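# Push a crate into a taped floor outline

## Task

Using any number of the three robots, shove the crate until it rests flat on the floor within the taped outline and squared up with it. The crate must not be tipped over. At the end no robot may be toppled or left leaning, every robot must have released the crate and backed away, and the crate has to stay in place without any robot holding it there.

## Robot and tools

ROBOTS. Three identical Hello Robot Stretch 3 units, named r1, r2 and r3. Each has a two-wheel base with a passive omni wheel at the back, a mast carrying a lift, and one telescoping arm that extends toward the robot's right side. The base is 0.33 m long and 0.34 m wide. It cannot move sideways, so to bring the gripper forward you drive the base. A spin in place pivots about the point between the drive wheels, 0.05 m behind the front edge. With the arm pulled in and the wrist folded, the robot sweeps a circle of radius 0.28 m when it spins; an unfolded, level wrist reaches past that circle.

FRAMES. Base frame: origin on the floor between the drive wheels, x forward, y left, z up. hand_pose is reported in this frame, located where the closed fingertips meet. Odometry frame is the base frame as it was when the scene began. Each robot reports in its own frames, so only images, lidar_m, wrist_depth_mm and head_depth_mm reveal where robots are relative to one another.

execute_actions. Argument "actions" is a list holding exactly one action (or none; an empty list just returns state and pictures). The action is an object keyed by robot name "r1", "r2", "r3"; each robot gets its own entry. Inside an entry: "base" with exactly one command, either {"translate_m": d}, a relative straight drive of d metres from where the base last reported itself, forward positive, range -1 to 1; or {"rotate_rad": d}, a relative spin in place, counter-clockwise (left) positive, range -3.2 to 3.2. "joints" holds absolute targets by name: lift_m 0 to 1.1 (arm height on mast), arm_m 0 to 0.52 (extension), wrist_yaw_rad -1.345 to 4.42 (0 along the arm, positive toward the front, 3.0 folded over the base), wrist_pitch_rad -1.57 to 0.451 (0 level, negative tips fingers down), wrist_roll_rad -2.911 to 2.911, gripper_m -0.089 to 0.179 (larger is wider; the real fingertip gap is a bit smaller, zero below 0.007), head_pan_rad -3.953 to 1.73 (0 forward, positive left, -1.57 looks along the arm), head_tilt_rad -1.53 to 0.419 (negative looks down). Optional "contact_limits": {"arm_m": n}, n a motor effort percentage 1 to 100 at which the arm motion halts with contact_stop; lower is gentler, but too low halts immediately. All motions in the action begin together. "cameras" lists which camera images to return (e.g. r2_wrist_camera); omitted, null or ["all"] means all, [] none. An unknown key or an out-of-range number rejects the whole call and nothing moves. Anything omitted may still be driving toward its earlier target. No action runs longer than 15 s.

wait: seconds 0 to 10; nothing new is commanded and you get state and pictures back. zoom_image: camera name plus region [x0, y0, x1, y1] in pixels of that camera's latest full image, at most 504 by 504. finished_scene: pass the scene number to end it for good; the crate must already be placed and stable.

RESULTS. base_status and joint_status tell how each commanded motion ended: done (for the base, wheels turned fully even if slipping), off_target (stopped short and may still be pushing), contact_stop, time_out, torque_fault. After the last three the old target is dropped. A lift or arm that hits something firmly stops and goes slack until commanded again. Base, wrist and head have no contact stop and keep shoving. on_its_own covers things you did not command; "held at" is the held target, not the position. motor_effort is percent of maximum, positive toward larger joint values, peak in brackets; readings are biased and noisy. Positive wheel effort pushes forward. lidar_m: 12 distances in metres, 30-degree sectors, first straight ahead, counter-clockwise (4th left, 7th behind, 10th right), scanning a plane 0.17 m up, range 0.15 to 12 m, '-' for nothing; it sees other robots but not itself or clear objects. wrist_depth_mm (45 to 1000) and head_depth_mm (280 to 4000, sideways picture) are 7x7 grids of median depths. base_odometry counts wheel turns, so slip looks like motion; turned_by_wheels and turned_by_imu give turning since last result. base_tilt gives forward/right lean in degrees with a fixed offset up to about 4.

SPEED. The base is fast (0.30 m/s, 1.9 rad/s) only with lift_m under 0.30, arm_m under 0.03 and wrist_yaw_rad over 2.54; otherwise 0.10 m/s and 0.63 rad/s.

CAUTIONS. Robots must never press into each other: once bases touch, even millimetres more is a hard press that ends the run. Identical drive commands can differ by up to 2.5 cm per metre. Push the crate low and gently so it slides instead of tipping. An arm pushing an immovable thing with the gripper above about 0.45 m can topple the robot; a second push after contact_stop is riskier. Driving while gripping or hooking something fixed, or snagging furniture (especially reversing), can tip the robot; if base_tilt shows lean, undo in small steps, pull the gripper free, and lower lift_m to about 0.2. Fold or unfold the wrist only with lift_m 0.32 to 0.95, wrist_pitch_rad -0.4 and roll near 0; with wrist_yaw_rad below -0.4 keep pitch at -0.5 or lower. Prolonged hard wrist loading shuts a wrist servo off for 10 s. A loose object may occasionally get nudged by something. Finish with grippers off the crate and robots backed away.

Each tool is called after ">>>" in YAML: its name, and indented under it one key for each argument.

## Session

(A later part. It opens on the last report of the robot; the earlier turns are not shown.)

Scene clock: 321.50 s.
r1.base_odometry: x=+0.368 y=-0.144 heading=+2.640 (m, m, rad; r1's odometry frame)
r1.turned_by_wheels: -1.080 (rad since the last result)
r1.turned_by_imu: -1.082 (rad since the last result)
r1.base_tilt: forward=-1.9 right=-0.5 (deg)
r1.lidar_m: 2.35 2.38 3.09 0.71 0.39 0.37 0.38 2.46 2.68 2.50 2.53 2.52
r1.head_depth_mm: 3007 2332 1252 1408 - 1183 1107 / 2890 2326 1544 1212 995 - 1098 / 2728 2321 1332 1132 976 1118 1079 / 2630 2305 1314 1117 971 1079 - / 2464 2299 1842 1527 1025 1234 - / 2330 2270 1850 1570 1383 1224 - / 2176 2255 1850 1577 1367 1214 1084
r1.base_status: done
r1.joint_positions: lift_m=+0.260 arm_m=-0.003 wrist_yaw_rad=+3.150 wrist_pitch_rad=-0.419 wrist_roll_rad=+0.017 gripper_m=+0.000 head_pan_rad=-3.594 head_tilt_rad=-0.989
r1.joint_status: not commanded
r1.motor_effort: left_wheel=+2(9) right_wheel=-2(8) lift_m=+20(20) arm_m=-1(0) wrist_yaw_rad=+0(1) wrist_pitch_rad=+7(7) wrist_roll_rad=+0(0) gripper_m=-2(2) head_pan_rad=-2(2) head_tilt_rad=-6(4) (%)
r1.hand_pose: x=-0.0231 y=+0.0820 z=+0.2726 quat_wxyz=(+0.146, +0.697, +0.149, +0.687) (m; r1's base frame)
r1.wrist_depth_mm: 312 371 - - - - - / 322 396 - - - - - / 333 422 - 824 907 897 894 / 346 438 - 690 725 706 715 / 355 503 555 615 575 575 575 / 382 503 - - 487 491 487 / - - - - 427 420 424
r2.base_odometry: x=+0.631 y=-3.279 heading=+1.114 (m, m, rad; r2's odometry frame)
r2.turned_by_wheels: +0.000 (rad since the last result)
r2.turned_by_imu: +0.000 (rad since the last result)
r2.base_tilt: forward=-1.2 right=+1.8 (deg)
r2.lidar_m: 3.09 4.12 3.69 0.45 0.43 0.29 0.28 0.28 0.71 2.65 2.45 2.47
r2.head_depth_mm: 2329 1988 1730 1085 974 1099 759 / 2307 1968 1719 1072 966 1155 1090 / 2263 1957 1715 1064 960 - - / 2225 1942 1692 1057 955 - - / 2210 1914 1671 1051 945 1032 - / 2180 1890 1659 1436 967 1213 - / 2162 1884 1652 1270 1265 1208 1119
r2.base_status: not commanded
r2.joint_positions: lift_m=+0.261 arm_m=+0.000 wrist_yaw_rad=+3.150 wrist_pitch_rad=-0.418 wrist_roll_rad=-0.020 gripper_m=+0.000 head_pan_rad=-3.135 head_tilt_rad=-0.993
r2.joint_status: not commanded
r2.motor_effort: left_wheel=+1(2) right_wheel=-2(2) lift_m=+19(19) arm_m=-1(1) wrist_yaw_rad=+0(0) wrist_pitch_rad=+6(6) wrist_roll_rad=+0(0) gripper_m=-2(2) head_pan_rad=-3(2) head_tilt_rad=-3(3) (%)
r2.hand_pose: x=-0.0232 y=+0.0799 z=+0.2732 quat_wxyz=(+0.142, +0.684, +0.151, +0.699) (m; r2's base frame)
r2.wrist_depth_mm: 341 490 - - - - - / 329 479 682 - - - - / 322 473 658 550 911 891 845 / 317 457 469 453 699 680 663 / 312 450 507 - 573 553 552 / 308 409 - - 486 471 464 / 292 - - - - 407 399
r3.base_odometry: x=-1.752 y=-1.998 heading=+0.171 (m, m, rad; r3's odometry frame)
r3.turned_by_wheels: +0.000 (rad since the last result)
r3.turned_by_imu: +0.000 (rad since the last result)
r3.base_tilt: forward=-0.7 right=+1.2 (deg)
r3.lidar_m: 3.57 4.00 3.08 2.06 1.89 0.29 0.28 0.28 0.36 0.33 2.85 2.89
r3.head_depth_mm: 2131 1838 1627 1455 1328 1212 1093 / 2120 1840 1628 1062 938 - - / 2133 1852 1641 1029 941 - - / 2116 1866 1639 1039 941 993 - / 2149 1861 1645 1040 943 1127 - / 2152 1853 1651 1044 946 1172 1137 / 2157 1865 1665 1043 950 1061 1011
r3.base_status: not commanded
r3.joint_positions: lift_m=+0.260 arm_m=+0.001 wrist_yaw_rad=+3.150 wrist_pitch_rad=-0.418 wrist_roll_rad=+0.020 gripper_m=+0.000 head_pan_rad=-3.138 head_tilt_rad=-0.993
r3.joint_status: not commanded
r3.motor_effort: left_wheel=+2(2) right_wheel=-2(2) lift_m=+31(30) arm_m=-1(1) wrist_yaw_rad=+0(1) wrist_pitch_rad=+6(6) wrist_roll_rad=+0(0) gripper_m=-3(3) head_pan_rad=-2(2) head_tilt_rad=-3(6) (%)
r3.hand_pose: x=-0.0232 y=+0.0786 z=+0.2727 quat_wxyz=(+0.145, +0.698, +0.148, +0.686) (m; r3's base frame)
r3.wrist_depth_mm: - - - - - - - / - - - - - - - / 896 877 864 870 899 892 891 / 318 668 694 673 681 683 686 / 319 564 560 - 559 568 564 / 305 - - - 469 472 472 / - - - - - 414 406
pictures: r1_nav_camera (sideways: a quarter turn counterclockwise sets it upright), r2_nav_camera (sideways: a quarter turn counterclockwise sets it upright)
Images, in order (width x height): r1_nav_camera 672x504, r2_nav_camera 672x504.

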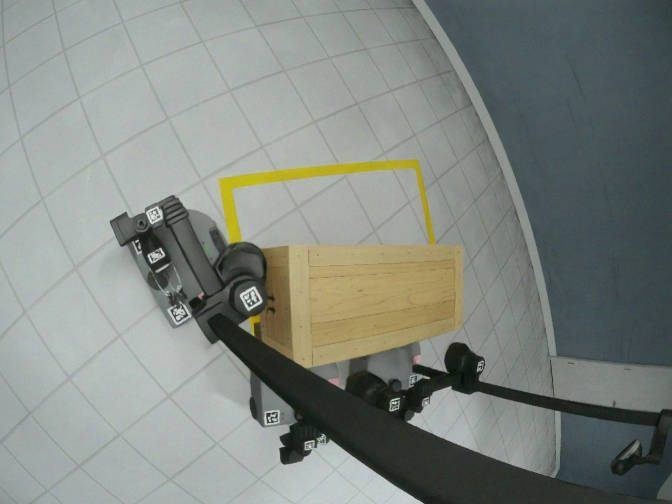

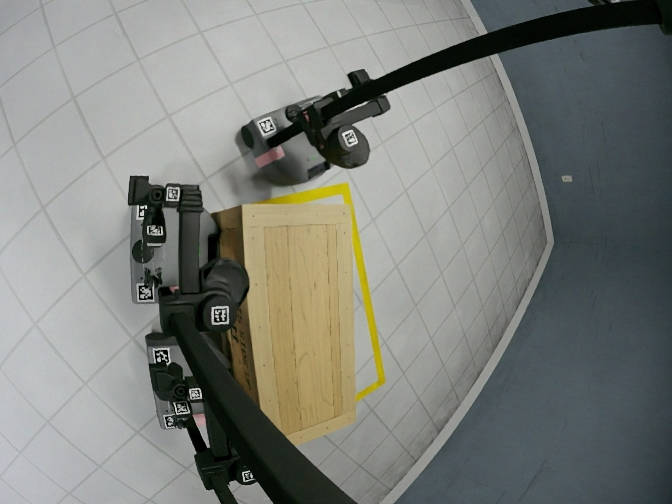

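>>> execute_actions:
  actions:
    - {"r1":{"base":{"translate_m":-0.11}}}
  cameras: []

>>> execute_actions:
  actions:
    - {"r1":{"base":{"translate_m":-0.10}},"r2":{"base":{"translate_m":-0.10}},"r3":{"base":{"translate_m":-0.12}}}
  cameras: ["r2_nav_camera","r1_nav_camera","r3_nav_camera"]

Scene clock: 325.17 s.
r1.base_odometry: x=+0.464 y=-0.197 heading=+2.640 (m, m, rad; r1's odometry frame)
r1.turned_by_wheels: +0.000 (rad since the last result)
r1.turned_by_imu: +0.001 (rad since the last result)
r1.base_tilt: forward=-1.9 right=-0.6 (deg)
r1.lidar_m: 2.46 2.49 3.19 0.41 0.29 0.27 2.32 2.35 2.68 2.51 2.55 2.64
r1.head_depth_mm: 2882 2344 1203 1443 - 1079 1106 / 2768 2319 1809 1131 994 - 1102 / 2629 2311 1335 1125 975 898 1080 / 2508 2278 1360 1120 975 894 - / 2364 2288 1865 1587 1386 1260 - / 2222 2267 1869 1578 1370 1212 - / 2105 2239 1848 1582 1362 1204 1089
r1.base_status: done
r1.joint_positions: lift_m=+0.260 arm_m=-0.003 wrist_yaw_rad=+3.150 wrist_pitch_rad=-0.419 wrist_roll_rad=+0.017 gripper_m=+0.000 head_pan_rad=-3.594 head_tilt_rad=-0.989
r1.joint_status: not commanded
r1.motor_effort: left_wheel=+2(8) right_wheel=-2(12) lift_m=+20(20) arm_m=-1(1) wrist_yaw_rad=+1(0) wrist_pitch_rad=+7(7) wrist_roll_rad=+0(0) gripper_m=-1(3) head_pan_rad=-2(2) head_tilt_rad=-5(5) (%)
r1.hand_pose: x=-0.0231 y=+0.0820 z=+0.2726 quat_wxyz=(+0.146, +0.697, +0.149, +0.687) (m; r1's base frame)
r1.wrist_depth_mm: 231 273 - - - - - / 239 290 - - - - - / 248 306 - 625 904 907 892 / 257 319 - 644 711 719 723 / 268 339 414 612 579 576 573 / 276 334 - - 489 491 489 / - - - - 425 423 421
r2.base_odometry: x=+0.631 y=-3.279 heading=+1.114 (m, m, rad; r2's odometry frame)
r2.turned_by_wheels: +0.000 (rad since the last result)
r2.turned_by_imu: -0.001 (rad since the last result)
r2.base_tilt: forward=-1.0 right=+1.8 (deg)
r2.lidar_m: 3.10 4.13 3.71 0.45 0.43 0.29 0.28 0.28 3.23 2.64 2.44 2.47
r2.head_depth_mm: 2347 1995 1732 1080 976 1104 761 / 2296 1972 1725 1073 966 1156 1087 / 2270 1951 1708 1063 958 - - / 2236 1925 1685 1057 950 - - / 2244 1908 1681 1047 945 1032 - / 2209 1891 1657 1229 966 1209 - / 2153 1861 1636 936 1252 1204 1111
r2.base_status: not commanded
r2.joint_positions: lift_m=+0.261 arm_m=+0.000 wrist_yaw_rad=+3.150 wrist_pitch_rad=-0.418 wrist_roll_rad=-0.020 gripper_m=+0.000 head_pan_rad=-3.135 head_tilt_rad=-0.993
r2.joint_status: not commanded
r2.motor_effort: left_wheel=+1(1) right_wheel=-2(1) lift_m=+19(19) arm_m=-1(1) wrist_yaw_rad=+0(0) wrist_pitch_rad=+7(7) wrist_roll_rad=+0(0) gripper_m=-2(1) head_pan_rad=-3(3) head_tilt_rad=-3(3) (%)
r2.hand_pose: x=-0.0232 y=+0.0799 z=+0.2732 quat_wxyz=(+0.142, +0.684, +0.151, +0.699) (m; r2's base frame)
r2.wrist_depth_mm: 345 486 - - - - - / 325 482 707 - - - - / 327 468 664 559 898 873 857 / 317 459 469 445 719 685 665 / 310 449 510 - 565 561 544 / 308 411 - - 491 475 468 / 289 - - - - 412 401
r3.base_odometry: x=-1.752 y=-1.998 heading=+0.171 (m, m, rad; r3's odometry frame)
r3.turned_by_wheels: +0.000 (rad since the last result)
r3.turned_by_imu: +0.000 (rad since the last result)
r3.base_tilt: forward=-0.7 right=+1.2 (deg)
r3.lidar_m: 3.59 4.00 3.08 2.06 1.90 0.29 0.28 0.28 0.36 0.33 2.84 2.88
r3.head_depth_mm: 2123 1828 1633 1464 1321 1212 1093 / 2135 1841 1628 1060 932 - - / 2158 1855 1630 1039 939 - - / 2152 1852 1646 1034 940 989 - / 2125 1862 1649 1044 940 1128 - / 2168 1875 1652 1042 943 1176 1140 / 2166 1886 1651 1042 948 1062 1010
r3.base_status: not commanded
r3.joint_positions: lift_m=+0.260 arm_m=+0.001 wrist_yaw_rad=+3.150 wrist_pitch_rad=-0.418 wrist_roll_rad=+0.020 gripper_m=+0.000 head_pan_rad=-3.138 head_tilt_rad=-0.993
r3.joint_status: not commanded
r3.motor_effort: left_wheel=+2(3) right_wheel=-2(2) lift_m=+30(30) arm_m=+0(0) wrist_yaw_rad=-1(0) wrist_pitch_rad=+6(6) wrist_roll_rad=+0(0) gripper_m=-3(3) head_pan_rad=-2(2) head_tilt_rad=-4(5) (%)
r3.hand_pose: x=-0.0232 y=+0.0786 z=+0.2727 quat_wxyz=(+0.145, +0.698, +0.148, +0.686) (m; r3's base frame)
r3.wrist_depth_mm: - - - - - - - / - - - - - - - / 893 903 861 874 889 891 891 / 317 674 687 668 693 679 687 / 316 563 562 - 566 561 563 / 306 - - - 475 475 470 / - - - - - 411 416
pictures: none
No camera images: the call's "cameras" was empty. Leave "cameras" out to get every camera's image.

Scene clock: 327.77 s.
r1.base_odometry: x=+0.552 y=-0.245 heading=+2.641 (m, m, rad; r1's odometry frame)
r1.turned_by_wheels: +0.001 (rad since the last result)
r1.turned_by_imu: +0.203 (rad since the last result)
r1.base_tilt: forward=-1.9 right=-0.4 (deg)
r1.lidar_m: 2.53 2.71 4.06 0.32 0.26 0.26 2.25 2.40 2.53 2.50 2.68 2.56
r1.head_depth_mm: 2501 2338 1899 1157 - 1026 1054 / 2398 2316 1325 1128 999 - 1082 / 2319 2299 1330 1123 973 892 1079 / 2208 2292 1865 1561 991 898 - / 2121 2270 1876 1589 1389 1257 - / 2049 2225 1854 1573 1364 1206 - / 1960 2144 1847 1569 1359 1209 1085
r1.base_status: translate_m off_target (by the wheels' count: -0.0997 of -0.1000)
r1.joint_positions: lift_m=+0.260 arm_m=-0.003 wrist_yaw_rad=+3.150 wrist_pitch_rad=-0.419 wrist_roll_rad=+0.017 gripper_m=+0.000 head_pan_rad=-3.595 head_tilt_rad=-0.991
r1.joint_status: not commanded
r1.on_its_own: right_wheel is at rest, and its effort (-70) is outside its rest range (-18 to +18)
r1.motor_effort: left_wheel=-9(29) right_wheel=-70(100) lift_m=+20(20) arm_m=+0(1) wrist_yaw_rad=+0(1) wrist_pitch_rad=+7(7) wrist_roll_rad=+0(0) gripper_m=-3(2) head_pan_rad=-1(2) head_tilt_rad=-4(5) (%)
r1.hand_pose: x=-0.0232 y=+0.0820 z=+0.2726 quat_wxyz=(+0.146, +0.697, +0.149, +0.687) (m; r1's base frame)
r1.wrist_depth_mm: 209 238 - 664 - - - / 216 254 - 674 - - - / 227 267 - 505 628 906 920 / 237 286 - 512 655 707 705 / 250 301 358 573 569 575 580 / 262 308 - - 485 490 487 / - - - - 429 426 424
r2.base_odometry: x=+0.587 y=-3.368 heading=+1.114 (m, m, rad; r2's odometry frame)
r2.turned_by_wheels: +0.000 (rad since the last result)
r2.turned_by_imu: -0.009 (rad since the last result)
r2.base_tilt: forward=-1.1 right=+1.8 (deg)
r2.lidar_m: 3.15 4.20 3.67 0.45 0.43 0.29 0.28 0.28 3.16 2.71 2.51 2.53
r2.head_depth_mm: 2343 1990 1740 1081 971 1102 763 / 2296 1964 1714 1069 969 1202 1100 / 2266 1937 1699 1063 955 - - / 2250 1913 1688 1055 953 - - / 2215 1904 1673 1051 945 1033 - / 2203 1886 1654 1056 1203 1217 - / 2160 1867 1646 884 1174 1200 1115
r2.base_status: done
r2.joint_positions: lift_m=+0.261 arm_m=+0.000 wrist_yaw_rad=+3.150 wrist_pitch_rad=-0.418 wrist_roll_rad=-0.020 gripper_m=+0.000 head_pan_rad=-3.135 head_tilt_rad=-0.993
r2.joint_status: not commanded
r2.motor_effort: left_wheel=-7(100) right_wheel=-2(41) lift_m=+19(19) arm_m=-1(1) wrist_yaw_rad=+0(0) wrist_pitch_rad=+7(7) wrist_roll_rad=+0(0) gripper_m=-2(2) head_pan_rad=-2(2) head_tilt_rad=-3(3) (%)
r2.hand_pose: x=-0.0232 y=+0.0799 z=+0.2732 quat_wxyz=(+0.143, +0.684, +0.151, +0.699) (m; r2's base frame)
r2.wrist_depth_mm: 345 497 - - - - - / 332 485 716 - - - - / 326 477 649 564 931 891 867 / 320 468 482 455 706 677 662 / 314 451 528 - 563 556 545 / 310 413 - - 491 472 460 / 293 - - - - 409 396
r3.base_odometry: x=-1.870 y=-2.019 heading=+0.171 (m, m, rad; r3's odometry frame)
r3.turned_by_wheels: +0.000 (rad since the last result)
r3.turned_by_imu: -0.069 (rad since the last result)
r3.base_tilt: forward=-0.6 right=+1.2 (deg)
r3.lidar_m: 3.50 4.08 3.27 2.05 1.83 0.30 0.27 0.28 0.34 0.33 2.91 2.92
r3.head_depth_mm: 2058 1855 1618 1468 1326 1220 1092 / 2139 1858 1629 1423 949 - - / 2130 1858 1636 1036 946 - - / 2121 1856 1653 1038 934 1000 - / 2136 1868 1656 1040 948 1079 - / 2156 1857 1653 1042 945 1140 1138 / 2156 1877 1659 1047 946 1054 1009
r3.base_status: translate_m off_target (by the wheels' count: -0.1196 of -0.1200)
r3.joint_positions: lift_m=+0.260 arm_m=+0.001 wrist_yaw_rad=+3.150 wrist_pitch_rad=-0.418 wrist_roll_rad=+0.020 gripper_m=+0.000 head_pan_rad=-3.138 head_tilt_rad=-0.993
r3.joint_status: not commanded
r3.on_its_own: left_wheel is at rest, and its effort (-48) is outside its rest range (-18 to +18); right_wheel is at rest, and its effort (-57) is outside its rest range (-18 to +18)
r3.motor_effort: left_wheel=-48(85) right_wheel=-57(86) lift_m=+31(31) arm_m=-1(0) wrist_yaw_rad=+0(0) wrist_pitch_rad=+6(6) wrist_roll_rad=+0(0) gripper_m=-3(3) head_pan_rad=-2(2) head_tilt_rad=-5(5) (%)
r3.hand_pose: x=-0.0232 y=+0.0786 z=+0.2727 quat_wxyz=(+0.145, +0.698, +0.148, +0.686) (m; r3's base frame)
r3.wrist_depth_mm: - - - - - - - / - - - - - - - / 868 891 874 902 890 901 875 / 663 683 685 705 682 683 682 / 329 560 555 - 561 568 558 / 321 - - - 473 471 475 / - - - - - 412 407
pictures: r1_nav_camera (sideways: a quarter turn counterclockwise sets it upright), r2_nav_camera (sideways: a quarter turn counterclockwise sets it upright), r3_nav_camera (sideways: a quarter turn counterclockwise sets it upright)
Images, in order (width x height): r1_nav_camera 672x504, r2_nav_camera 672x504, r3_nav_camera 672x504.

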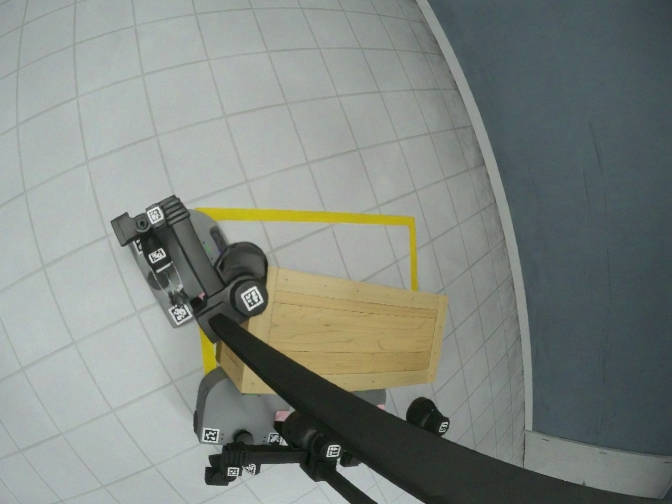

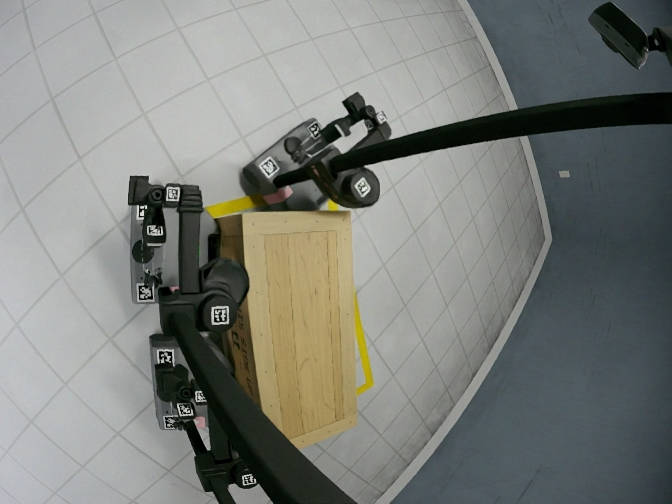

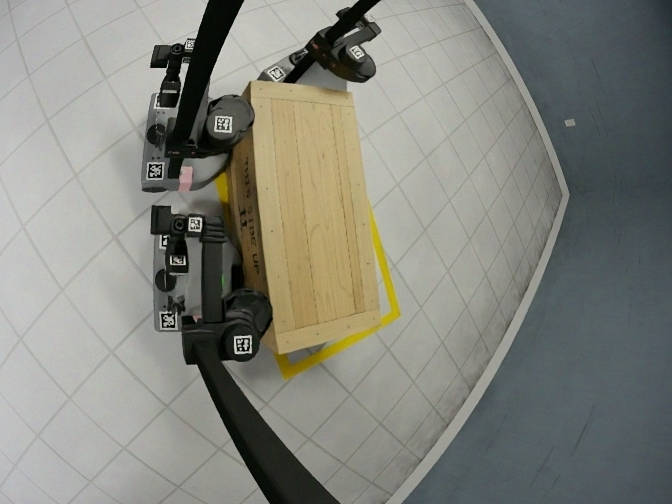

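>>> execute_actions:
  actions:
    - {"r1":{"base":{"translate_m":0.025}},"r3":{"base":{"rotate_rad":0.1}}}
  cameras: []

>>> execute_actions:
  actions:
    - {"r1":{"base":{"rotate_rad":-0.35}}}
  cameras: []

>>> execute_actions:
  actions:
    - {"r1":{"base":{"translate_m":-0.08}},"r2":{"base":{"translate_m":-0.07}},"r3":{"base":{"translate_m":-0.12}}}
  cameras: ["r2_nav_camera","r1_nav_camera","r3_nav_camera"]

Scene clock: 333.23 s.
r1.base_odometry: x=+0.530 y=-0.233 heading=+2.641 (m, m, rad; r1's odometry frame)
r1.turned_by_wheels: +0.000 (rad since the last result)
r1.turned_by_imu: +0.001 (rad since the last result)
r1.base_tilt: forward=-2.0 right=-0.4 (deg)
r1.lidar_m: 2.50 2.69 4.02 0.35 0.28 0.28 2.27 2.43 2.55 2.50 2.69 2.54
r1.head_depth_mm: 2480 2313 1908 1153 - 1045 1059 / 2405 2298 1327 1134 990 - 1097 / 2321 2298 1330 1126 978 887 1080 / 2212 2290 1872 1531 972 897 - / 2157 2276 1880 1582 1381 1262 - / 2072 2251 1866 1583 1369 1218 - / 1985 2191 1839 1571 1362 1210 1083
r1.base_status: done
r1.joint_positions: lift_m=+0.260 arm_m=-0.003 wrist_yaw_rad=+3.150 wrist_pitch_rad=-0.419 wrist_roll_rad=+0.017 gripper_m=+0.000 head_pan_rad=-3.595 head_tilt_rad=-0.991
r1.joint_status: not commanded
r1.motor_effort: left_wheel=+0(8) right_wheel=+0(59) lift_m=+20(20) arm_m=-1(1) wrist_yaw_rad=-1(0) wrist_pitch_rad=+7(7) wrist_roll_rad=+0(0) gripper_m=-1(2) head_pan_rad=-1(2) head_tilt_rad=-4(3) (%)
r1.hand_pose: x=-0.0232 y=+0.0820 z=+0.2726 quat_wxyz=(+0.146, +0.697, +0.149, +0.687) (m; r1's base frame)
r1.wrist_depth_mm: 224 256 - - - - - / 233 269 - 716 - - - / 245 291 - 549 631 918 924 / 256 306 - 532 669 698 706 / 266 323 380 573 576 577 583 / 280 328 - - 486 491 491 / - - - - 424 425 424
r2.base_odometry: x=+0.587 y=-3.368 heading=+1.114 (m, m, rad; r2's odometry frame)
r2.turned_by_wheels: +0.000 (rad since the last result)
r2.turned_by_imu: -0.001 (rad since the last result)
r2.base_tilt: forward=-1.3 right=+1.9 (deg)
r2.lidar_m: 3.14 4.21 3.65 0.45 0.43 0.29 0.28 0.28 3.14 2.72 2.50 2.54
r2.head_depth_mm: 2323 2000 1733 1083 969 1103 779 / 2294 1946 1701 1074 961 1163 1101 / 2296 1936 1710 1060 962 - - / 2244 1920 1691 1055 957 - - / 2196 1889 1685 1049 949 1031 - / 2197 1909 1672 1251 1210 1215 - / 2167 1870 1642 889 1179 1211 1116
r2.base_status: not commanded
r2.joint_positions: lift_m=+0.261 arm_m=+0.000 wrist_yaw_rad=+3.150 wrist_pitch_rad=-0.418 wrist_roll_rad=-0.020 gripper_m=+0.000 head_pan_rad=-3.135 head_tilt_rad=-0.993
r2.joint_status: not commanded
r2.motor_effort: left_wheel=-7(7) right_wheel=-2(2) lift_m=+19(19) arm_m=-1(1) wrist_yaw_rad=+0(0) wrist_pitch_rad=+7(7) wrist_roll_rad=+0(0) gripper_m=-2(2) head_pan_rad=-2(3) head_tilt_rad=-3(3) (%)
r2.hand_pose: x=-0.0232 y=+0.0799 z=+0.2732 quat_wxyz=(+0.143, +0.684, +0.151, +0.699) (m; r2's base frame)
r2.wrist_depth_mm: 346 498 - - - - - / 330 487 722 - - - - / 323 477 639 557 929 889 855 / 321 463 466 450 702 681 661 / 319 450 510 - 574 560 547 / 310 410 - - 493 471 459 / 293 - - - - 411 398
r3.base_odometry: x=-1.870 y=-2.019 heading=+0.270 (m, m, rad; r3's odometry frame)
r3.turned_by_wheels: +0.099 (rad since the last result)
r3.turned_by_imu: +0.091 (rad since the last result)
r3.base_tilt: forward=-0.7 right=+1.3 (deg)
r3.lidar_m: 3.75 4.08 2.89 1.97 1.83 0.29 0.28 0.28 0.37 0.33 2.91 2.95
r3.head_depth_mm: 2110 1851 1634 1461 1325 1215 1090 / 2122 1845 1643 1034 940 - - / 2122 1849 1642 1034 938 - - / 2150 1862 1632 1038 940 985 - / 2124 1864 1654 1042 947 1140 - / 2143 1869 1640 1044 947 1193 1141 / 2157 1877 1653 1046 948 1068 1011
r3.base_status: rotate_rad off_target (by the wheels' count: +0.0989 of +0.1000)
r3.joint_positions: lift_m=+0.260 arm_m=+0.001 wrist_yaw_rad=+3.150 wrist_pitch_rad=-0.418 wrist_roll_rad=+0.020 gripper_m=+0.000 head_pan_rad=-3.138 head_tilt_rad=-0.993
r3.joint_status: not commanded
r3.on_its_own: left_wheel is at rest, and its effort (-46) is outside its rest range (-18 to +18)
r3.motor_effort: left_wheel=-46(66) right_wheel=-13(33) lift_m=+31(31) arm_m=-1(1) wrist_yaw_rad=+0(0) wrist_pitch_rad=+6(6) wrist_roll_rad=+0(0) gripper_m=-3(3) head_pan_rad=-2(2) head_tilt_rad=-4(3) (%)
r3.hand_pose: x=-0.0232 y=+0.0786 z=+0.2727 quat_wxyz=(+0.145, +0.698, +0.148, +0.686) (m; r3's base frame)
r3.wrist_depth_mm: - - - - - - - / - - - - - - - / 308 898 907 884 891 906 890 / 308 683 688 694 683 703 701 / 311 536 555 - 558 569 554 / 307 - - - 472 475 479 / - - - - - 413 413
pictures: none
No camera images: the call's "cameras" was empty. Leave "cameras" out to get every camera's image.

Scene clock: 334.50 s.
r1.base_odometry: x=+0.530 y=-0.233 heading=+2.291 (m, m, rad; r1's odometry frame)
r1.turned_by_wheels: -0.350 (rad since the last result)
r1.turned_by_imu: -0.351 (rad since the last result)
r1.base_tilt: forward=-1.9 right=-0.5 (deg)
r1.lidar_m: 2.51 2.50 2.94 0.63 0.31 0.28 0.28 2.28 2.67 2.50 2.51 2.87
r1.head_depth_mm: 2664 2172 1897 1100 - 1109 1101 / 2966 2276 1205 1400 1199 - 1099 / 2860 2295 1537 1150 977 910 1082 / 2693 2239 1317 1118 971 897 - / 2557 2287 1308 1117 966 892 - / 2342 2251 1808 1540 1347 1190 - / 2148 2258 1859 1569 1373 1205 1084
r1.base_status: done
r1.joint_positions: lift_m=+0.260 arm_m=-0.003 wrist_yaw_rad=+3.150 wrist_pitch_rad=-0.419 wrist_roll_rad=+0.017 gripper_m=+0.000 head_pan_rad=-3.595 head_tilt_rad=-0.991
r1.joint_status: not commanded
r1.motor_effort: left_wheel=+2(7) right_wheel=-2(7) lift_m=+20(21) arm_m=-1(0) wrist_yaw_rad=+0(0) wrist_pitch_rad=+7(7) wrist_roll_rad=+0(0) gripper_m=-2(3) head_pan_rad=-2(2) head_tilt_rad=-3(4) (%)
r1.hand_pose: x=-0.0232 y=+0.0820 z=+0.2726 quat_wxyz=(+0.146, +0.697, +0.149, +0.687) (m; r1's base frame)
r1.wrist_depth_mm: 255 308 - - - - - / 260 328 - - - - - / 269 344 - 820 901 913 898 / 274 354 - 667 716 699 696 / 280 367 473 621 575 575 575 / 289 354 - - 493 486 490 / - - - - 430 417 419
r2.base_odometry: x=+0.587 y=-3.368 heading=+1.114 (m, m, rad; r2's odometry frame)
r2.turned_by_wheels: +0.000 (rad since the last result)
r2.turned_by_imu: +0.000 (rad since the last result)
r2.base_tilt: forward=-1.2 right=+1.8 (deg)
r2.lidar_m: 3.14 4.22 3.65 0.45 0.43 0.29 0.28 0.28 3.15 2.73 2.51 2.54
r2.head_depth_mm: 2335 1972 1747 1084 972 1091 781 / 2299 1946 1722 1074 968 1159 1105 / 2269 1941 1703 1064 962 - - / 2244 1934 1692 1056 950 - - / 2209 1906 1684 1048 943 1027 - / 2186 1885 1655 1029 1177 1221 - / 2161 1871 1642 855 1159 1212 1116
r2.base_status: not commanded
r2.joint_positions: lift_m=+0.261 arm_m=+0.000 wrist_yaw_rad=+3.150 wrist_pitch_rad=-0.418 wrist_roll_rad=-0.020 gripper_m=+0.000 head_pan_rad=-3.135 head_tilt_rad=-0.993
r2.joint_status: not commanded
r2.motor_effort: left_wheel=-7(7) right_wheel=-3(3) lift_m=+19(19) arm_m=-1(1) wrist_yaw_rad=-1(0) wrist_pitch_rad=+7(7) wrist_roll_rad=+0(0) gripper_m=-3(2) head_pan_rad=-2(2) head_tilt_rad=-3(3) (%)
r2.hand_pose: x=-0.0232 y=+0.0799 z=+0.2732 quat_wxyz=(+0.143, +0.684, +0.151, +0.699) (m; r2's base frame)
r2.wrist_depth_mm: 341 502 - - - - - / 326 491 714 - - - - / 327 476 642 556 927 866 842 / 322 459 468 452 694 677 658 / 315 451 509 - 572 549 545 / 310 416 - - 488 464 462 / 292 - - - - 407 402
r3.base_odometry: x=-1.870 y=-2.019 heading=+0.270 (m, m, rad; r3's odometry frame)
r3.turned_by_wheels: +0.000 (rad since the last result)
r3.turned_by_imu: +0.000 (rad since the last result)
r3.base_tilt: forward=-0.6 right=+1.2 (deg)
r3.lidar_m: 3.75 4.08 2.90 1.97 1.83 0.29 0.28 0.28 0.37 0.33 2.91 2.96
r3.head_depth_mm: 2127 1837 1630 1458 1322 1215 1090 / 2109 1851 1638 1032 934 - - / 2146 1843 1645 1032 939 - - / 2139 1856 1644 1035 943 990 - / 2147 1864 1645 1041 940 1138 - / 2158 1861 1648 1042 944 1193 1141 / 2140 1870 1651 1043 944 1071 1011
r3.base_status: not commanded
r3.joint_positions: lift_m=+0.260 arm_m=+0.001 wrist_yaw_rad=+3.150 wrist_pitch_rad=-0.418 wrist_roll_rad=+0.020 gripper_m=+0.000 head_pan_rad=-3.138 head_tilt_rad=-0.993
r3.joint_status: not commanded
r3.on_its_own: left_wheel is at rest, and its effort (-46) is outside its rest range (-18 to +18)
r3.motor_effort: left_wheel=-46(45) right_wheel=-12(13) lift_m=+31(30) arm_m=-1(0) wrist_yaw_rad=-1(1) wrist_pitch_rad=+6(6) wrist_roll_rad=+0(0) gripper_m=-3(2) head_pan_rad=-2(2) head_tilt_rad=-5(4) (%)
r3.hand_pose: x=-0.0232 y=+0.0786 z=+0.2727 quat_wxyz=(+0.145, +0.698, +0.148, +0.686) (m; r3's base frame)
r3.wrist_depth_mm: - - - - - - - / - - - - - - - / 309 889 873 880 887 891 888 / 311 693 696 685 674 698 691 / 311 555 549 - 573 561 558 / 304 - - - 473 469 474 / - - - - - 408 411
pictures: none
No camera images: the call's "cameras" was empty. Leave "cameras" out to get every camera's image.

Scene clock: 336.90 s.
r1.base_odometry: x=+0.582 y=-0.293 heading=+2.291 (m, m, rad; r1's odometry frame)
r1.turned_by_wheels: +0.000 (rad since the last result)
r1.turned_by_imu: +0.169 (rad since the last result)
r1.base_tilt: forward=-1.9 right=-0.4 (deg)
r1.lidar_m: 2.56 2.60 3.40 0.57 0.28 0.27 0.27 2.27 2.66 2.50 2.55 2.72
r1.head_depth_mm: 2792 2331 1174 1185 - 1058 1070 / 2661 2300 1746 1401 1302 - 1080 / 2516 2286 1358 1128 975 899 1079 / 2384 2287 1315 1122 976 894 - / 2236 2256 1761 1115 967 892 - / 2133 2244 1844 1579 1372 1193 - / 1986 2188 1857 1584 1375 1212 1081
r1.base_status: translate_m off_target (by the wheels' count: -0.0798 of -0.0800)
r1.joint_positions: lift_m=+0.260 arm_m=-0.003 wrist_yaw_rad=+3.150 wrist_pitch_rad=-0.418 wrist_roll_rad=+0.017 gripper_m=+0.000 head_pan_rad=-3.595 head_tilt_rad=-0.991
r1.joint_status: not commanded
r1.on_its_own: left_wheel is at rest, and its effort (-26) is outside its rest range (-18 to +18); right_wheel is at rest, and its effort (-26) is outside its rest range (-18 to +18)
r1.motor_effort: left_wheel=-26(47) right_wheel=-26(90) lift_m=+21(20) arm_m=-1(1) wrist_yaw_rad=+0(1) wrist_pitch_rad=+7(7) wrist_roll_rad=+0(0) gripper_m=-2(3) head_pan_rad=-2(1) head_tilt_rad=-2(4) (%)
r1.hand_pose: x=-0.0232 y=+0.0820 z=+0.2726 quat_wxyz=(+0.145, +0.697, +0.149, +0.687) (m; r1's base frame)
r1.wrist_depth_mm: 229 271 - - - - - / 237 287 - - - - - / 245 306 - 546 913 956 920 / 253 319 - 490 697 685 708 / 265 332 407 535 575 568 573 / 271 331 - - 490 496 488 / - - - - 427 423 423
r2.base_odometry: x=+0.556 y=-3.431 heading=+1.114 (m, m, rad; r2's odometry frame)
r2.turned_by_wheels: +0.000 (rad since the last result)
r2.turned_by_imu: +0.000 (rad since the last result)
r2.base_tilt: forward=-1.2 right=+1.8 (deg)
r2.lidar_m: 3.20 4.29 3.56 0.46 0.45 0.30 0.28 0.28 3.11 2.76 2.54 2.57
r2.head_depth_mm: 2344 1997 1739 1082 988 1106 881 / 2316 1986 1706 1077 971 1201 1108 / 2277 1943 1697 1059 963 - - / 2244 1934 1695 1055 950 - - / 2206 1908 1676 1051 944 1030 - / 2186 1872 1657 931 1194 1233 - / 2169 1873 1644 869 1055 1197 1109
r2.base_status: done
r2.joint_positions: lift_m=+0.261 arm_m=+0.000 wrist_yaw_rad=+3.150 wrist_pitch_rad=-0.418 wrist_roll_rad=-0.020 gripper_m=+0.000 head_pan_rad=-3.135 head_tilt_rad=-0.993
r2.joint_status: not commanded
r2.motor_effort: left_wheel=+0(100) right_wheel=+0(42) lift_m=+19(19) arm_m=-1(1) wrist_yaw_rad=+0(0) wrist_pitch_rad=+7(6) wrist_roll_rad=+0(0) gripper_m=-2(3) head_pan_rad=-2(2) head_tilt_rad=-3(4) (%)
r2.hand_pose: x=-0.0232 y=+0.0799 z=+0.2732 quat_wxyz=(+0.143, +0.684, +0.151, +0.699) (m; r2's base frame)
r2.wrist_depth_mm: 356 538 - - - - - / 345 521 - - - - - / 340 499 600 616 909 880 848 / 333 488 484 475 702 680 660 / 324 468 536 - 572 563 548 / 319 430 - - 500 468 463 / 299 - - - - 406 405
r3.base_odometry: x=-1.985 y=-2.050 heading=+0.269 (m, m, rad; r3's odometry frame)
r3.turned_by_wheels: -0.001 (rad since the last result)
r3.turned_by_imu: -0.102 (rad since the last result)
r3.base_tilt: forward=-0.7 right=+1.2 (deg)
r3.lidar_m: 3.53 4.16 3.22 1.99 1.77 0.31 0.27 0.27 0.33 0.34 0.47 2.98
r3.head_depth_mm: 2032 1853 1624 1466 1319 1210 1094 / 2119 1853 1643 1064 946 - - / 2128 1857 1639 1033 946 - - / 2128 1866 1640 1040 941 1006 - / 2135 1859 1664 1041 942 1064 - / 2149 1880 1655 1042 947 1100 1141 / 2171 1878 1660 1042 949 1068 1019
r3.base_status: translate_m off_target (by the wheels' count: -0.1196 of -0.1200)
r3.joint_positions: lift_m=+0.260 arm_m=+0.001 wrist_yaw_rad=+3.150 wrist_pitch_rad=-0.418 wrist_roll_rad=+0.020 gripper_m=+0.000 head_pan_rad=-3.138 head_tilt_rad=-0.993
r3.joint_status: not commanded
r3.on_its_own: left_wheel is at rest, and its effort (-50) is outside its rest range (-18 to +18); right_wheel is at rest, and its effort (-49) is outside its rest range (-18 to +18)
r3.motor_effort: left_wheel=-50(82) right_wheel=-49(90) lift_m=+30(30) arm_m=-1(1) wrist_yaw_rad=-1(0) wrist_pitch_rad=+6(6) wrist_roll_rad=+0(0) gripper_m=-3(3) head_pan_rad=-2(2) head_tilt_rad=-5(5) (%)
r3.hand_pose: x=-0.0232 y=+0.0786 z=+0.2727 quat_wxyz=(+0.145, +0.698, +0.148, +0.686) (m; r3's base frame)
r3.wrist_depth_mm: - - - - - - - / - - - - - - - / 871 882 883 865 873 871 890 / 359 671 682 678 681 683 676 / 345 562 555 - 553 568 570 / 329 - - - 471 476 478 / - - - - - 413 415
pictures: r1_nav_camera (sideways: a quarter turn counterclockwise sets it upright), r2_nav_camera (sideways: a quarter turn counterclockwise sets it upright), r3_nav_camera (sideways: a quarter turn counterclockwise sets it upright)
Images, in order (width x height): r1_nav_camera 672x504, r2_nav_camera 672x504, r3_nav_camera 672x504.

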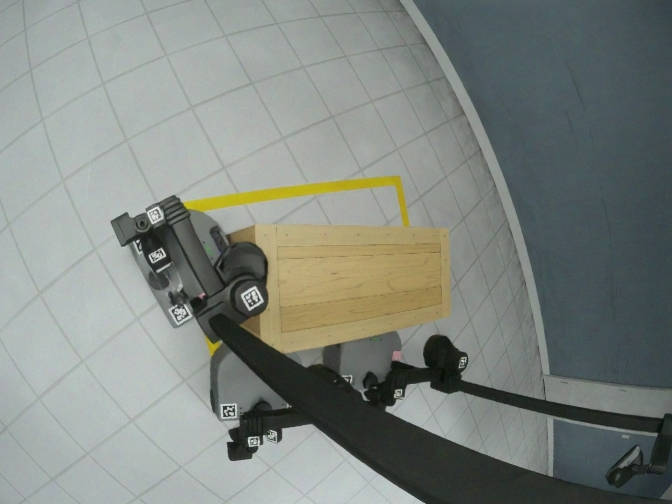

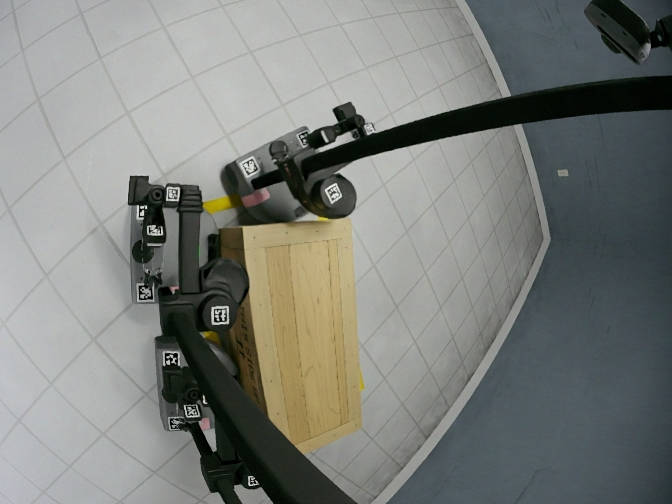

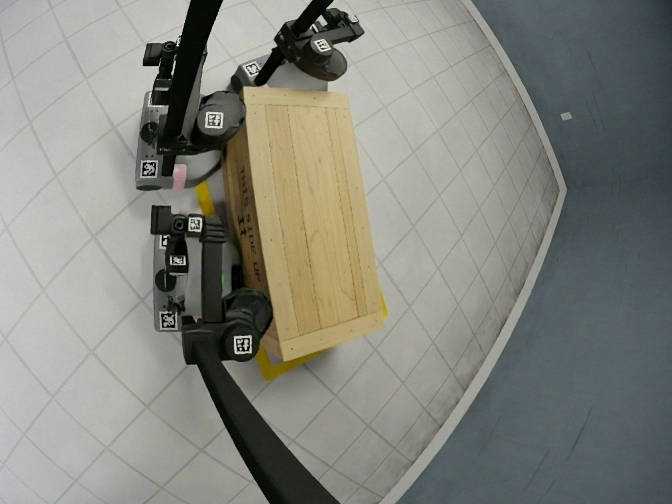

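>>> execute_actions:
  actions:
    - {"r1":{"base":{"translate_m":0.01}},"r2":{"base":{"translate_m":0.6}},"r3":{"base":{"translate_m":0.03}}}
  cameras: []

>>> execute_actions:
  actions:
    - {"r3":{"base":{"rotate_rad":0.85}}}
  cameras: []

>>> execute_actions:
  actions:
    - {"r3":{"base":{"translate_m":0.3}}}
  cameras: []

>>> execute_actions:
  actions:
    - {"r3":{"base":{"rotate_rad":-0.9}}}
  cameras: ["r2_nav_camera","r3_nav_camera"]

Scene clock: 348.23 s.
r1.base_odometry: x=+0.576 y=-0.286 heading=+2.291 (m, m, rad; r1's odometry frame)
r1.turned_by_wheels: +0.000 (rad since the last result)
r1.turned_by_imu: +0.002 (rad since the last result)
r1.base_tilt: forward=-2.1 right=-0.3 (deg)
r1.lidar_m: 2.55 2.60 1.12 1.10 0.29 0.28 0.28 2.27 2.66 2.51 2.55 2.71
r1.head_depth_mm: 2807 2336 1165 1354 - 1200 1105 / 2684 2335 1812 1401 1362 - 1103 / 2580 2288 1356 1120 976 899 1080 / 2403 2304 1320 1119 974 894 - / 2262 2265 1736 1115 971 892 - / 2121 2262 1867 1571 1366 1199 - / 2010 2169 1846 1569 1366 1219 1083
r1.base_status: done
r1.joint_positions: lift_m=+0.260 arm_m=-0.003 wrist_yaw_rad=+3.150 wrist_pitch_rad=-0.418 wrist_roll_rad=+0.017 gripper_m=+0.000 head_pan_rad=-3.595 head_tilt_rad=-0.991
r1.joint_status: not commanded
r1.motor_effort: left_wheel=+1(19) right_wheel=+0(19) lift_m=+20(20) arm_m=+0(1) wrist_yaw_rad=+0(0) wrist_pitch_rad=+7(7) wrist_roll_rad=+0(0) gripper_m=-3(3) head_pan_rad=-1(1) head_tilt_rad=-4(4) (%)
r1.hand_pose: x=-0.0232 y=+0.0820 z=+0.2726 quat_wxyz=(+0.145, +0.697, +0.149, +0.687) (m; r1's base frame)
r1.wrist_depth_mm: 238 277 - - - - - / 246 296 - - 922 - - / 254 316 - 913 916 922 902 / 262 329 - 711 708 699 700 / 270 342 429 617 578 580 581 / 280 339 - - 488 486 494 / - - - - 426 424 423
r2.base_odometry: x=+0.821 y=-2.893 heading=+1.114 (m, m, rad; r2's odometry frame)
r2.turned_by_wheels: +0.000 (rad since the last result)
r2.turned_by_imu: -0.001 (rad since the last result)
r2.base_tilt: forward=-1.2 right=+1.8 (deg)
r2.lidar_m: 2.76 3.76 4.20 2.78 2.57 0.76 0.87 1.01 3.57 2.37 2.18 2.20
r2.head_depth_mm: 2348 1392 1258 1283 1355 1280 1123 / 2282 1385 1337 1380 1352 1254 1108 / 2280 1367 1315 1515 1364 - - / 2253 1356 1291 1498 1353 - - / 2227 1336 1518 1495 1345 1261 - / 2203 1164 1467 1480 1331 1232 - / 1288 1365 1553 1463 1313 1206 1115
r2.base_status: done
r2.joint_positions: lift_m=+0.261 arm_m=+0.000 wrist_yaw_rad=+3.150 wrist_pitch_rad=-0.418 wrist_roll_rad=-0.020 gripper_m=+0.000 head_pan_rad=-3.135 head_tilt_rad=-0.993
r2.joint_status: not commanded
r2.motor_effort: left_wheel=+0(12) right_wheel=+1(5) lift_m=+19(19) arm_m=-1(1) wrist_yaw_rad=+0(0) wrist_pitch_rad=+6(7) wrist_roll_rad=+0(0) gripper_m=-2(1) head_pan_rad=-3(2) head_tilt_rad=-3(3) (%)
r2.hand_pose: x=-0.0232 y=+0.0799 z=+0.2732 quat_wxyz=(+0.143, +0.684, +0.151, +0.699) (m; r2's base frame)
r2.wrist_depth_mm: - - - - - - - / - - - - - - - / 691 - - 948 925 892 845 / 662 785 771 731 696 691 659 / 613 615 591 - 577 556 542 / 523 527 - - 490 470 463 / 452 - - - - 410 403
r3.base_odometry: x=-1.956 y=-2.042 heading=+0.269 (m, m, rad; r3's odometry frame)
r3.turned_by_wheels: +0.000 (rad since the last result)
r3.turned_by_imu: +0.000 (rad since the last result)
r3.base_tilt: forward=-0.7 right=+1.2 (deg)
r3.lidar_m: 3.51 4.15 3.24 2.01 1.79 0.34 0.30 0.30 0.37 3.30 2.95 0.64
r3.head_depth_mm: 2038 1838 1631 1464 1330 1213 1089 / 2116 1858 1645 1045 964 - - / 2116 1834 1633 1036 963 - - / 2137 1861 1637 1041 955 1126 - / 2151 1858 1640 1040 953 1182 - / 2164 1858 1653 1044 942 1187 1140 / 2155 1863 1668 1043 947 1183 1127
r3.base_status: done
r3.joint_positions: lift_m=+0.260 arm_m=+0.001 wrist_yaw_rad=+3.150 wrist_pitch_rad=-0.418 wrist_roll_rad=+0.020 gripper_m=+0.000 head_pan_rad=-3.138 head_tilt_rad=-0.993
r3.joint_status: not commanded
r3.motor_effort: left_wheel=+0(39) right_wheel=+1(40) lift_m=+31(31) arm_m=-1(1) wrist_yaw_rad=-1(0) wrist_pitch_rad=+6(6) wrist_roll_rad=+1(0) gripper_m=-3(3) head_pan_rad=-2(2) head_tilt_rad=-5(5) (%)
r3.hand_pose: x=-0.0232 y=+0.0786 z=+0.2727 quat_wxyz=(+0.145, +0.698, +0.148, +0.686) (m; r3's base frame)
r3.wrist_depth_mm: - - - - - - - / - - - - - - - / 866 892 903 874 855 886 881 / 686 670 699 694 684 697 684 / 389 556 566 - 552 559 563 / 371 - - - 470 481 476 / - - - - - 407 410
pictures: none
No camera images: the call's "cameras" was empty. Leave "cameras" out to get every camera's image.

Scene clock: 350.07 s.
r1.base_odometry: x=+0.576 y=-0.286 heading=+2.291 (m, m, rad; r1's odometry frame)
r1.turned_by_wheels: +0.000 (rad since the last result)
r1.turned_by_imu: +0.000 (rad since the last result)
r1.base_tilt: forward=-2.0 right=-0.4 (deg)
r1.lidar_m: 2.54 2.60 1.13 1.10 0.29 0.28 0.28 2.27 2.66 2.51 2.55 2.70
r1.head_depth_mm: 2802 2309 1117 1315 - 1204 1103 / 2641 2320 1901 1371 1327 - 1102 / 2581 2301 1349 1127 974 896 1083 / 2391 2304 1315 1119 974 893 - / 2258 2256 1730 1116 967 895 - / 2126 2277 1851 1580 1369 1190 - / 2017 2179 1856 1575 1364 1213 1089
r1.base_status: not commanded
r1.joint_positions: lift_m=+0.260 arm_m=-0.003 wrist_yaw_rad=+3.150 wrist_pitch_rad=-0.418 wrist_roll_rad=+0.017 gripper_m=+0.000 head_pan_rad=-3.595 head_tilt_rad=-0.991
r1.joint_status: not commanded
r1.motor_effort: left_wheel=+1(0) right_wheel=+0(0) lift_m=+20(20) arm_m=-1(1) wrist_yaw_rad=+1(1) wrist_pitch_rad=+7(7) wrist_roll_rad=+0(0) gripper_m=-2(2) head_pan_rad=-2(1) head_tilt_rad=-4(3) (%)
r1.hand_pose: x=-0.0232 y=+0.0820 z=+0.2726 quat_wxyz=(+0.145, +0.697, +0.149, +0.687) (m; r1's base frame)
r1.wrist_depth_mm: 237 280 - - - - - / 244 297 - - 923 - - / 251 314 - 919 907 930 908 / 261 329 - 709 705 704 726 / 270 341 423 615 581 579 584 / 281 339 - - 487 490 486 / - - - - 428 415 422
r2.base_odometry: x=+0.821 y=-2.893 heading=+1.114 (m, m, rad; r2's odometry frame)
r2.turned_by_wheels: +0.000 (rad since the last result)
r2.turned_by_imu: +0.000 (rad since the last result)
r2.base_tilt: forward=-1.1 right=+1.7 (deg)
r2.lidar_m: 2.76 3.76 4.17 2.78 2.57 0.76 0.87 1.00 3.57 2.37 2.18 2.21
r2.head_depth_mm: 2341 1401 1109 1003 1343 1272 1131 / 2322 1387 1331 1340 1333 1256 1114 / 2274 1369 1313 1505 1365 - - / 2257 1357 1295 1500 1357 - - / 2213 1336 1507 1487 1344 1260 - / 2188 1166 1470 1487 1342 1234 - / 1286 1366 1558 1465 1320 1210 1110
r2.base_status: not commanded
r2.joint_positions: lift_m=+0.261 arm_m=+0.000 wrist_yaw_rad=+3.150 wrist_pitch_rad=-0.418 wrist_roll_rad=-0.020 gripper_m=+0.000 head_pan_rad=-3.135 head_tilt_rad=-0.993
r2.joint_status: not commanded
r2.motor_effort: left_wheel=-1(1) right_wheel=+0(0) lift_m=+19(19) arm_m=-1(1) wrist_yaw_rad=+0(0) wrist_pitch_rad=+6(7) wrist_roll_rad=+0(0) gripper_m=-2(2) head_pan_rad=-2(2) head_tilt_rad=-3(4) (%)
r2.hand_pose: x=-0.0232 y=+0.0799 z=+0.2732 quat_wxyz=(+0.143, +0.684, +0.151, +0.699) (m; r2's base frame)
r2.wrist_depth_mm: - - - - - - - / - - - - - - - / - - - 973 905 898 858 / 549 761 757 722 705 684 670 / 575 615 594 - 578 557 548 / 525 530 - - 500 468 460 / 451 - - - - 408 402
r3.base_odometry: x=-1.957 y=-2.042 heading=+1.119 (m, m, rad; r3's odometry frame)
r3.turned_by_wheels: +0.850 (rad since the last result)
r3.turned_by_imu: +0.835 (rad since the last result)
r3.base_tilt: forward=-0.7 right=+1.2 (deg)
r3.lidar_m: 4.89 2.30 1.82 0.38 0.31 0.30 0.33 0.50 2.98 0.64 0.65 4.09
r3.head_depth_mm: 2120 1839 1630 1035 936 886 1089 / 2112 1835 1633 1032 936 - - / 2119 1852 1155 1035 963 - - / 2127 1863 1158 1033 1120 1259 - / 2150 1204 1103 1053 1302 1246 - / 2143 1265 1092 1413 1333 1232 1141 / 795 1796 1654 1483 1344 1227 1127
r3.base_status: done
r3.joint_positions: lift_m=+0.260 arm_m=+0.001 wrist_yaw_rad=+3.150 wrist_pitch_rad=-0.418 wrist_roll_rad=+0.020 gripper_m=+0.000 head_pan_rad=-3.138 head_tilt_rad=-0.993
r3.joint_status: not commanded
r3.motor_effort: left_wheel=-2(8) right_wheel=+4(14) lift_m=+30(30) arm_m=-1(0) wrist_yaw_rad=+0(0) wrist_pitch_rad=+6(6) wrist_roll_rad=+0(0) gripper_m=-3(3) head_pan_rad=-2(2) head_tilt_rad=-4(4) (%)
r3.hand_pose: x=-0.0232 y=+0.0786 z=+0.2727 quat_wxyz=(+0.145, +0.698, +0.148, +0.686) (m; r3's base frame)
r3.wrist_depth_mm: 236 277 312 - - - - / 250 291 334 - - - - / 264 309 362 842 869 871 883 / 280 334 403 657 687 696 699 / 292 354 435 - 552 553 566 / 305 - - - 476 468 473 / - - - - - 407 410
pictures: none
No camera images: the call's "cameras" was empty. Leave "cameras" out to get every camera's image.

Scene clock: 352.90 s.
r1.base_odometry: x=+0.576 y=-0.286 heading=+2.291 (m, m, rad; r1's odometry frame)
r1.turned_by_wheels: +0.000 (rad since the last result)
r1.turned_by_imu: +0.001 (rad since the last result)
r1.base_tilt: forward=-2.1 right=-0.4 (deg)
r1.lidar_m: 2.54 2.60 1.12 1.10 0.29 0.28 0.28 2.28 2.66 2.51 2.55 2.71
r1.head_depth_mm: 2777 2313 1919 1514 - 1200 1108 / 2640 2321 1899 1603 1400 - 1101 / 2553 2286 1360 1123 973 898 1080 / 2385 2263 1320 1122 971 897 - / 2261 2295 1740 1110 966 891 - / 2107 2243 1862 1565 1370 1200 - / 1999 2157 1849 1562 1366 1212 1083
r1.base_status: not commanded
r1.joint_positions: lift_m=+0.260 arm_m=-0.003 wrist_yaw_rad=+3.150 wrist_pitch_rad=-0.418 wrist_roll_rad=+0.017 gripper_m=+0.000 head_pan_rad=-3.595 head_tilt_rad=-0.991
r1.joint_status: not commanded
r1.motor_effort: left_wheel=+0(1) right_wheel=+0(0) lift_m=+20(20) arm_m=-1(1) wrist_yaw_rad=+0(0) wrist_pitch_rad=+7(7) wrist_roll_rad=+0(0) gripper_m=-2(2) head_pan_rad=-1(1) head_tilt_rad=-3(4) (%)
r1.hand_pose: x=-0.0232 y=+0.0820 z=+0.2726 quat_wxyz=(+0.145, +0.697, +0.149, +0.687) (m; r1's base frame)
r1.wrist_depth_mm: 238 280 - - - - - / 245 295 - - 945 - - / 254 312 - 914 896 929 916 / 261 328 - 715 688 700 689 / 272 344 425 625 571 575 589 / 281 337 - - 492 489 496 / - - - - 430 423 426
r2.base_odometry: x=+0.821 y=-2.893 heading=+1.114 (m, m, rad; r2's odometry frame)
r2.turned_by_wheels: +0.000 (rad since the last result)
r2.turned_by_imu: -0.001 (rad since the last result)
r2.base_tilt: forward=-1.2 right=+1.6 (deg)
r2.lidar_m: 2.75 3.74 4.22 2.78 0.91 0.94 0.87 1.00 3.57 2.37 2.18 2.20
r2.head_depth_mm: 2316 1401 1352 1545 1291 1269 1122 / 2302 1383 1338 1528 1379 1246 1114 / 2274 1360 1311 1526 1369 - - / 2251 1353 1294 1501 1350 - - / 2237 1349 1512 1486 1342 1260 - / 2200 1163 1472 1476 1346 1230 - / 1284 1368 1557 1463 1325 1214 1116
r2.base_status: not commanded
r2.joint_positions: lift_m=+0.261 arm_m=+0.000 wrist_yaw_rad=+3.150 wrist_pitch_rad=-0.418 wrist_roll_rad=-0.020 gripper_m=+0.000 head_pan_rad=-3.135 head_tilt_rad=-0.993
r2.joint_status: not commanded
r2.motor_effort: left_wheel=-1(1) right_wheel=+0(0) lift_m=+19(19) arm_m=-1(1) wrist_yaw_rad=-1(0) wrist_pitch_rad=+6(7) wrist_roll_rad=+0(0) gripper_m=-1(2) head_pan_rad=-2(2) head_tilt_rad=-3(3) (%)
r2.hand_pose: x=-0.0232 y=+0.0799 z=+0.2732 quat_wxyz=(+0.143, +0.684, +0.151, +0.699) (m; r2's base frame)
r2.wrist_depth_mm: - 781 - - - - - / - - - - - - - / 753 664 699 965 910 889 857 / 722 657 715 732 707 689 659 / 632 617 616 - 570 560 545 / 523 532 - - 488 472 456 / 455 - - - - 406 399
r3.base_odometry: x=-1.825 y=-1.773 heading=+1.119 (m, m, rad; r3's odometry frame)
r3.turned_by_wheels: +0.000 (rad since the last result)
r3.turned_by_imu: +0.001 (rad since the last result)
r3.base_tilt: forward=-0.7 right=+1.3 (deg)
r3.lidar_m: 4.80 2.25 1.78 1.76 0.55 0.54 0.59 0.88 0.80 0.64 3.21 3.87
r3.head_depth_mm: 2127 1848 1147 1029 1155 1218 1094 / 2130 1857 1153 1065 1290 - - / 2135 1298 1156 1181 1336 - - / 2133 1284 1181 1400 1333 1267 - / 2041 1240 1227 1456 1342 1248 - / 1429 1548 1597 1478 1349 1228 1141 / 2153 1886 1656 1478 1336 1225 1128
r3.base_status: done
r3.joint_positions: lift_m=+0.260 arm_m=+0.001 wrist_yaw_rad=+3.150 wrist_pitch_rad=-0.418 wrist_roll_rad=+0.020 gripper_m=+0.000 head_pan_rad=-3.138 head_tilt_rad=-0.993
r3.joint_status: not commanded
r3.motor_effort: left_wheel=-1(5) right_wheel=+4(13) lift_m=+30(30) arm_m=-1(1) wrist_yaw_rad=+0(0) wrist_pitch_rad=+6(6) wrist_roll_rad=+0(0) gripper_m=-3(3) head_pan_rad=-2(2) head_tilt_rad=-5(4) (%)
r3.hand_pose: x=-0.0232 y=+0.0786 z=+0.2727 quat_wxyz=(+0.145, +0.698, +0.148, +0.686) (m; r3's base frame)
r3.wrist_depth_mm: 417 - - - - - - / 437 - - - - - - / 457 845 875 902 909 891 871 / 486 595 701 677 681 669 694 / 515 554 555 - 558 567 559 / 473 - - - 481 475 481 / - - - - - 412 409
pictures: none
No camera images: the call's "cameras" was empty. Leave "cameras" out to get every camera's image.

Scene clock: 354.77 s.
r1.base_odometry: x=+0.576 y=-0.286 heading=+2.291 (m, m, rad; r1's odometry frame)
r1.turned_by_wheels: +0.000 (rad since the last result)
r1.turned_by_imu: +0.000 (rad since the last result)
r1.base_tilt: forward=-2.0 right=-0.4 (deg)
r1.lidar_m: 2.54 2.60 1.12 1.10 0.29 0.28 0.28 2.26 2.66 2.50 2.55 2.70
r1.head_depth_mm: 2793 2336 1899 1512 - 1196 1104 / 2671 2316 1891 1616 1397 - 1097 / 2572 2302 1352 1126 979 898 1080 / 2421 2291 1323 1117 971 897 - / 2258 2279 1740 1113 968 892 - / 2135 2255 1861 1584 1381 1193 - / 2025 2172 1851 1573 1371 1216 1087
r1.base_status: not commanded
r1.joint_positions: lift_m=+0.260 arm_m=-0.003 wrist_yaw_rad=+3.150 wrist_pitch_rad=-0.418 wrist_roll_rad=+0.017 gripper_m=+0.000 head_pan_rad=-3.595 head_tilt_rad=-0.991
r1.joint_status: not commanded
r1.motor_effort: left_wheel=+1(1) right_wheel=+0(0) lift_m=+20(20) arm_m=-1(1) wrist_yaw_rad=-1(1) wrist_pitch_rad=+7(7) wrist_roll_rad=+0(0) gripper_m=-3(2) head_pan_rad=-1(1) head_tilt_rad=-3(3) (%)
r1.hand_pose: x=-0.0232 y=+0.0820 z=+0.2726 quat_wxyz=(+0.145, +0.697, +0.149, +0.687) (m; r1's base frame)
r1.wrist_depth_mm: 237 280 - - - - - / 244 294 - - 898 - - / 254 318 - 897 911 907 908 / 263 328 - 704 704 711 710 / 272 344 424 616 570 569 578 / 285 342 - - 490 492 497 / - - - - 425 428 423
r2.base_odometry: x=+0.821 y=-2.893 heading=+1.114 (m, m, rad; r2's odometry frame)
r2.turned_by_wheels: +0.000 (rad since the last result)
r2.turned_by_imu: +0.000 (rad since the last result)
r2.base_tilt: forward=-1.1 right=+1.6 (deg)
r2.lidar_m: 2.76 3.76 4.22 2.78 2.56 0.94 0.87 1.00 3.59 2.36 2.18 2.20
r2.head_depth_mm: 2323 1396 1340 1537 1368 1275 1123 / 2301 1376 1332 1525 1369 1246 1117 / 2275 1366 1312 1521 1360 - - / 2236 1349 1294 1502 1358 - - / 2227 1343 1510 1492 1345 1255 - / 2190 1162 1478 1481 1328 1231 - / 1292 1362 1571 1467 1321 1210 1117
r2.base_status: not commanded
r2.joint_positions: lift_m=+0.261 arm_m=+0.000 wrist_yaw_rad=+3.150 wrist_pitch_rad=-0.418 wrist_roll_rad=-0.020 gripper_m=+0.000 head_pan_rad=-3.135 head_tilt_rad=-0.993
r2.joint_status: not commanded
r2.motor_effort: left_wheel=-1(1) right_wheel=+0(0) lift_m=+19(19) arm_m=-1(1) wrist_yaw_rad=+0(0) wrist_pitch_rad=+6(7) wrist_roll_rad=+0(0) gripper_m=-2(2) head_pan_rad=-2(2) head_tilt_rad=-3(2) (%)
r2.hand_pose: x=-0.0232 y=+0.0799 z=+0.2732 quat_wxyz=(+0.143, +0.684, +0.151, +0.699) (m; r2's base frame)
r2.wrist_depth_mm: - 830 - - - - - / - 882 884 - - - - / 971 670 864 968 908 861 861 / 784 729 754 718 711 682 663 / 637 621 605 - 569 553 543 / 526 523 - - 492 476 461 / 456 - - - - 409 400
r3.base_odometry: x=-1.825 y=-1.773 heading=+0.219 (m, m, rad; r3's odometry frame)
r3.turned_by_wheels: -0.900 (rad since the last result)
r3.turned_by_imu: -0.884 (rad since the last result)
r3.base_tilt: forward=-0.7 right=+1.2 (deg)
r3.lidar_m: 3.46 3.86 3.50 2.04 1.76 1.75 0.54 0.54 0.63 3.44 0.64 2.97
r3.head_depth_mm: 1995 1839 1634 1458 1321 1217 1094 / 2079 1839 1634 1461 1327 - - / 2136 1871 1629 1464 1328 - - / 2126 1846 1613 1184 1322 1266 - / 2141 1878 1158 1074 1311 1247 - / 2161 1866 1160 1059 1288 1231 1140 / 2146 1864 1159 1061 1292 1231 1125
r3.base_status: done
r3.joint_positions: lift_m=+0.260 arm_m=+0.001 wrist_yaw_rad=+3.150 wrist_pitch_rad=-0.418 wrist_roll_rad=+0.020 gripper_m=+0.000 head_pan_rad=-3.138 head_tilt_rad=-0.993
r3.joint_status: not commanded
r3.motor_effort: left_wheel=+3(9) right_wheel=-1(8) lift_m=+30(30) arm_m=-1(1) wrist_yaw_rad=+0(0) wrist_pitch_rad=+6(6) wrist_roll_rad=+0(0) gripper_m=-3(3) head_pan_rad=-2(2) head_tilt_rad=-5(5) (%)
r3.hand_pose: x=-0.0232 y=+0.0786 z=+0.2727 quat_wxyz=(+0.145, +0.698, +0.148, +0.686) (m; r3's base frame)
r3.wrist_depth_mm: - - - - - - - / - - - - - - - / 877 888 877 881 881 875 869 / 689 670 672 687 682 696 696 / 553 565 563 - 561 563 568 / 465 - - - 485 487 477 / - - - - - 407 416
pictures: r2_nav_camera (sideways: a quarter turn counterclockwise sets it upright), r3_nav_camera (sideways: a quarter turn counterclockwise sets it upright)
Images, in order (width x height): r2_nav_camera 672x504, r3_nav_camera 672x504.

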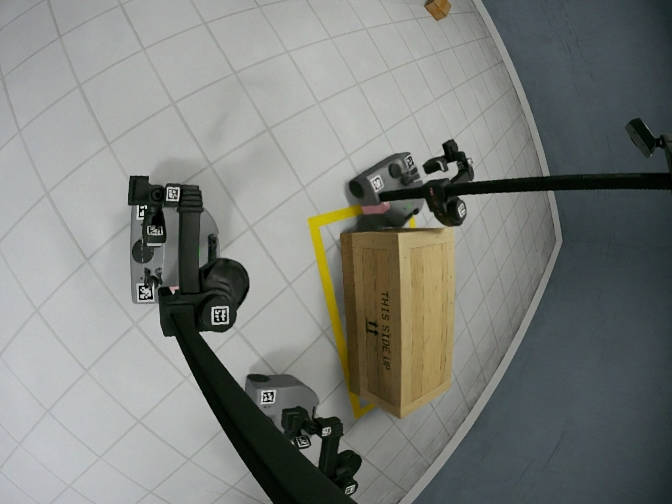

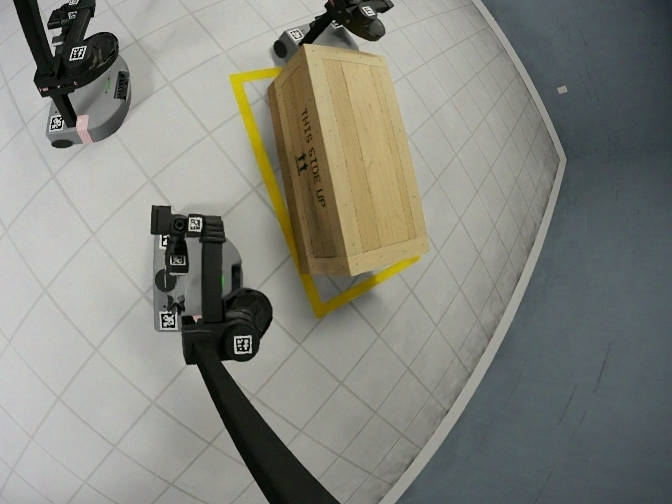

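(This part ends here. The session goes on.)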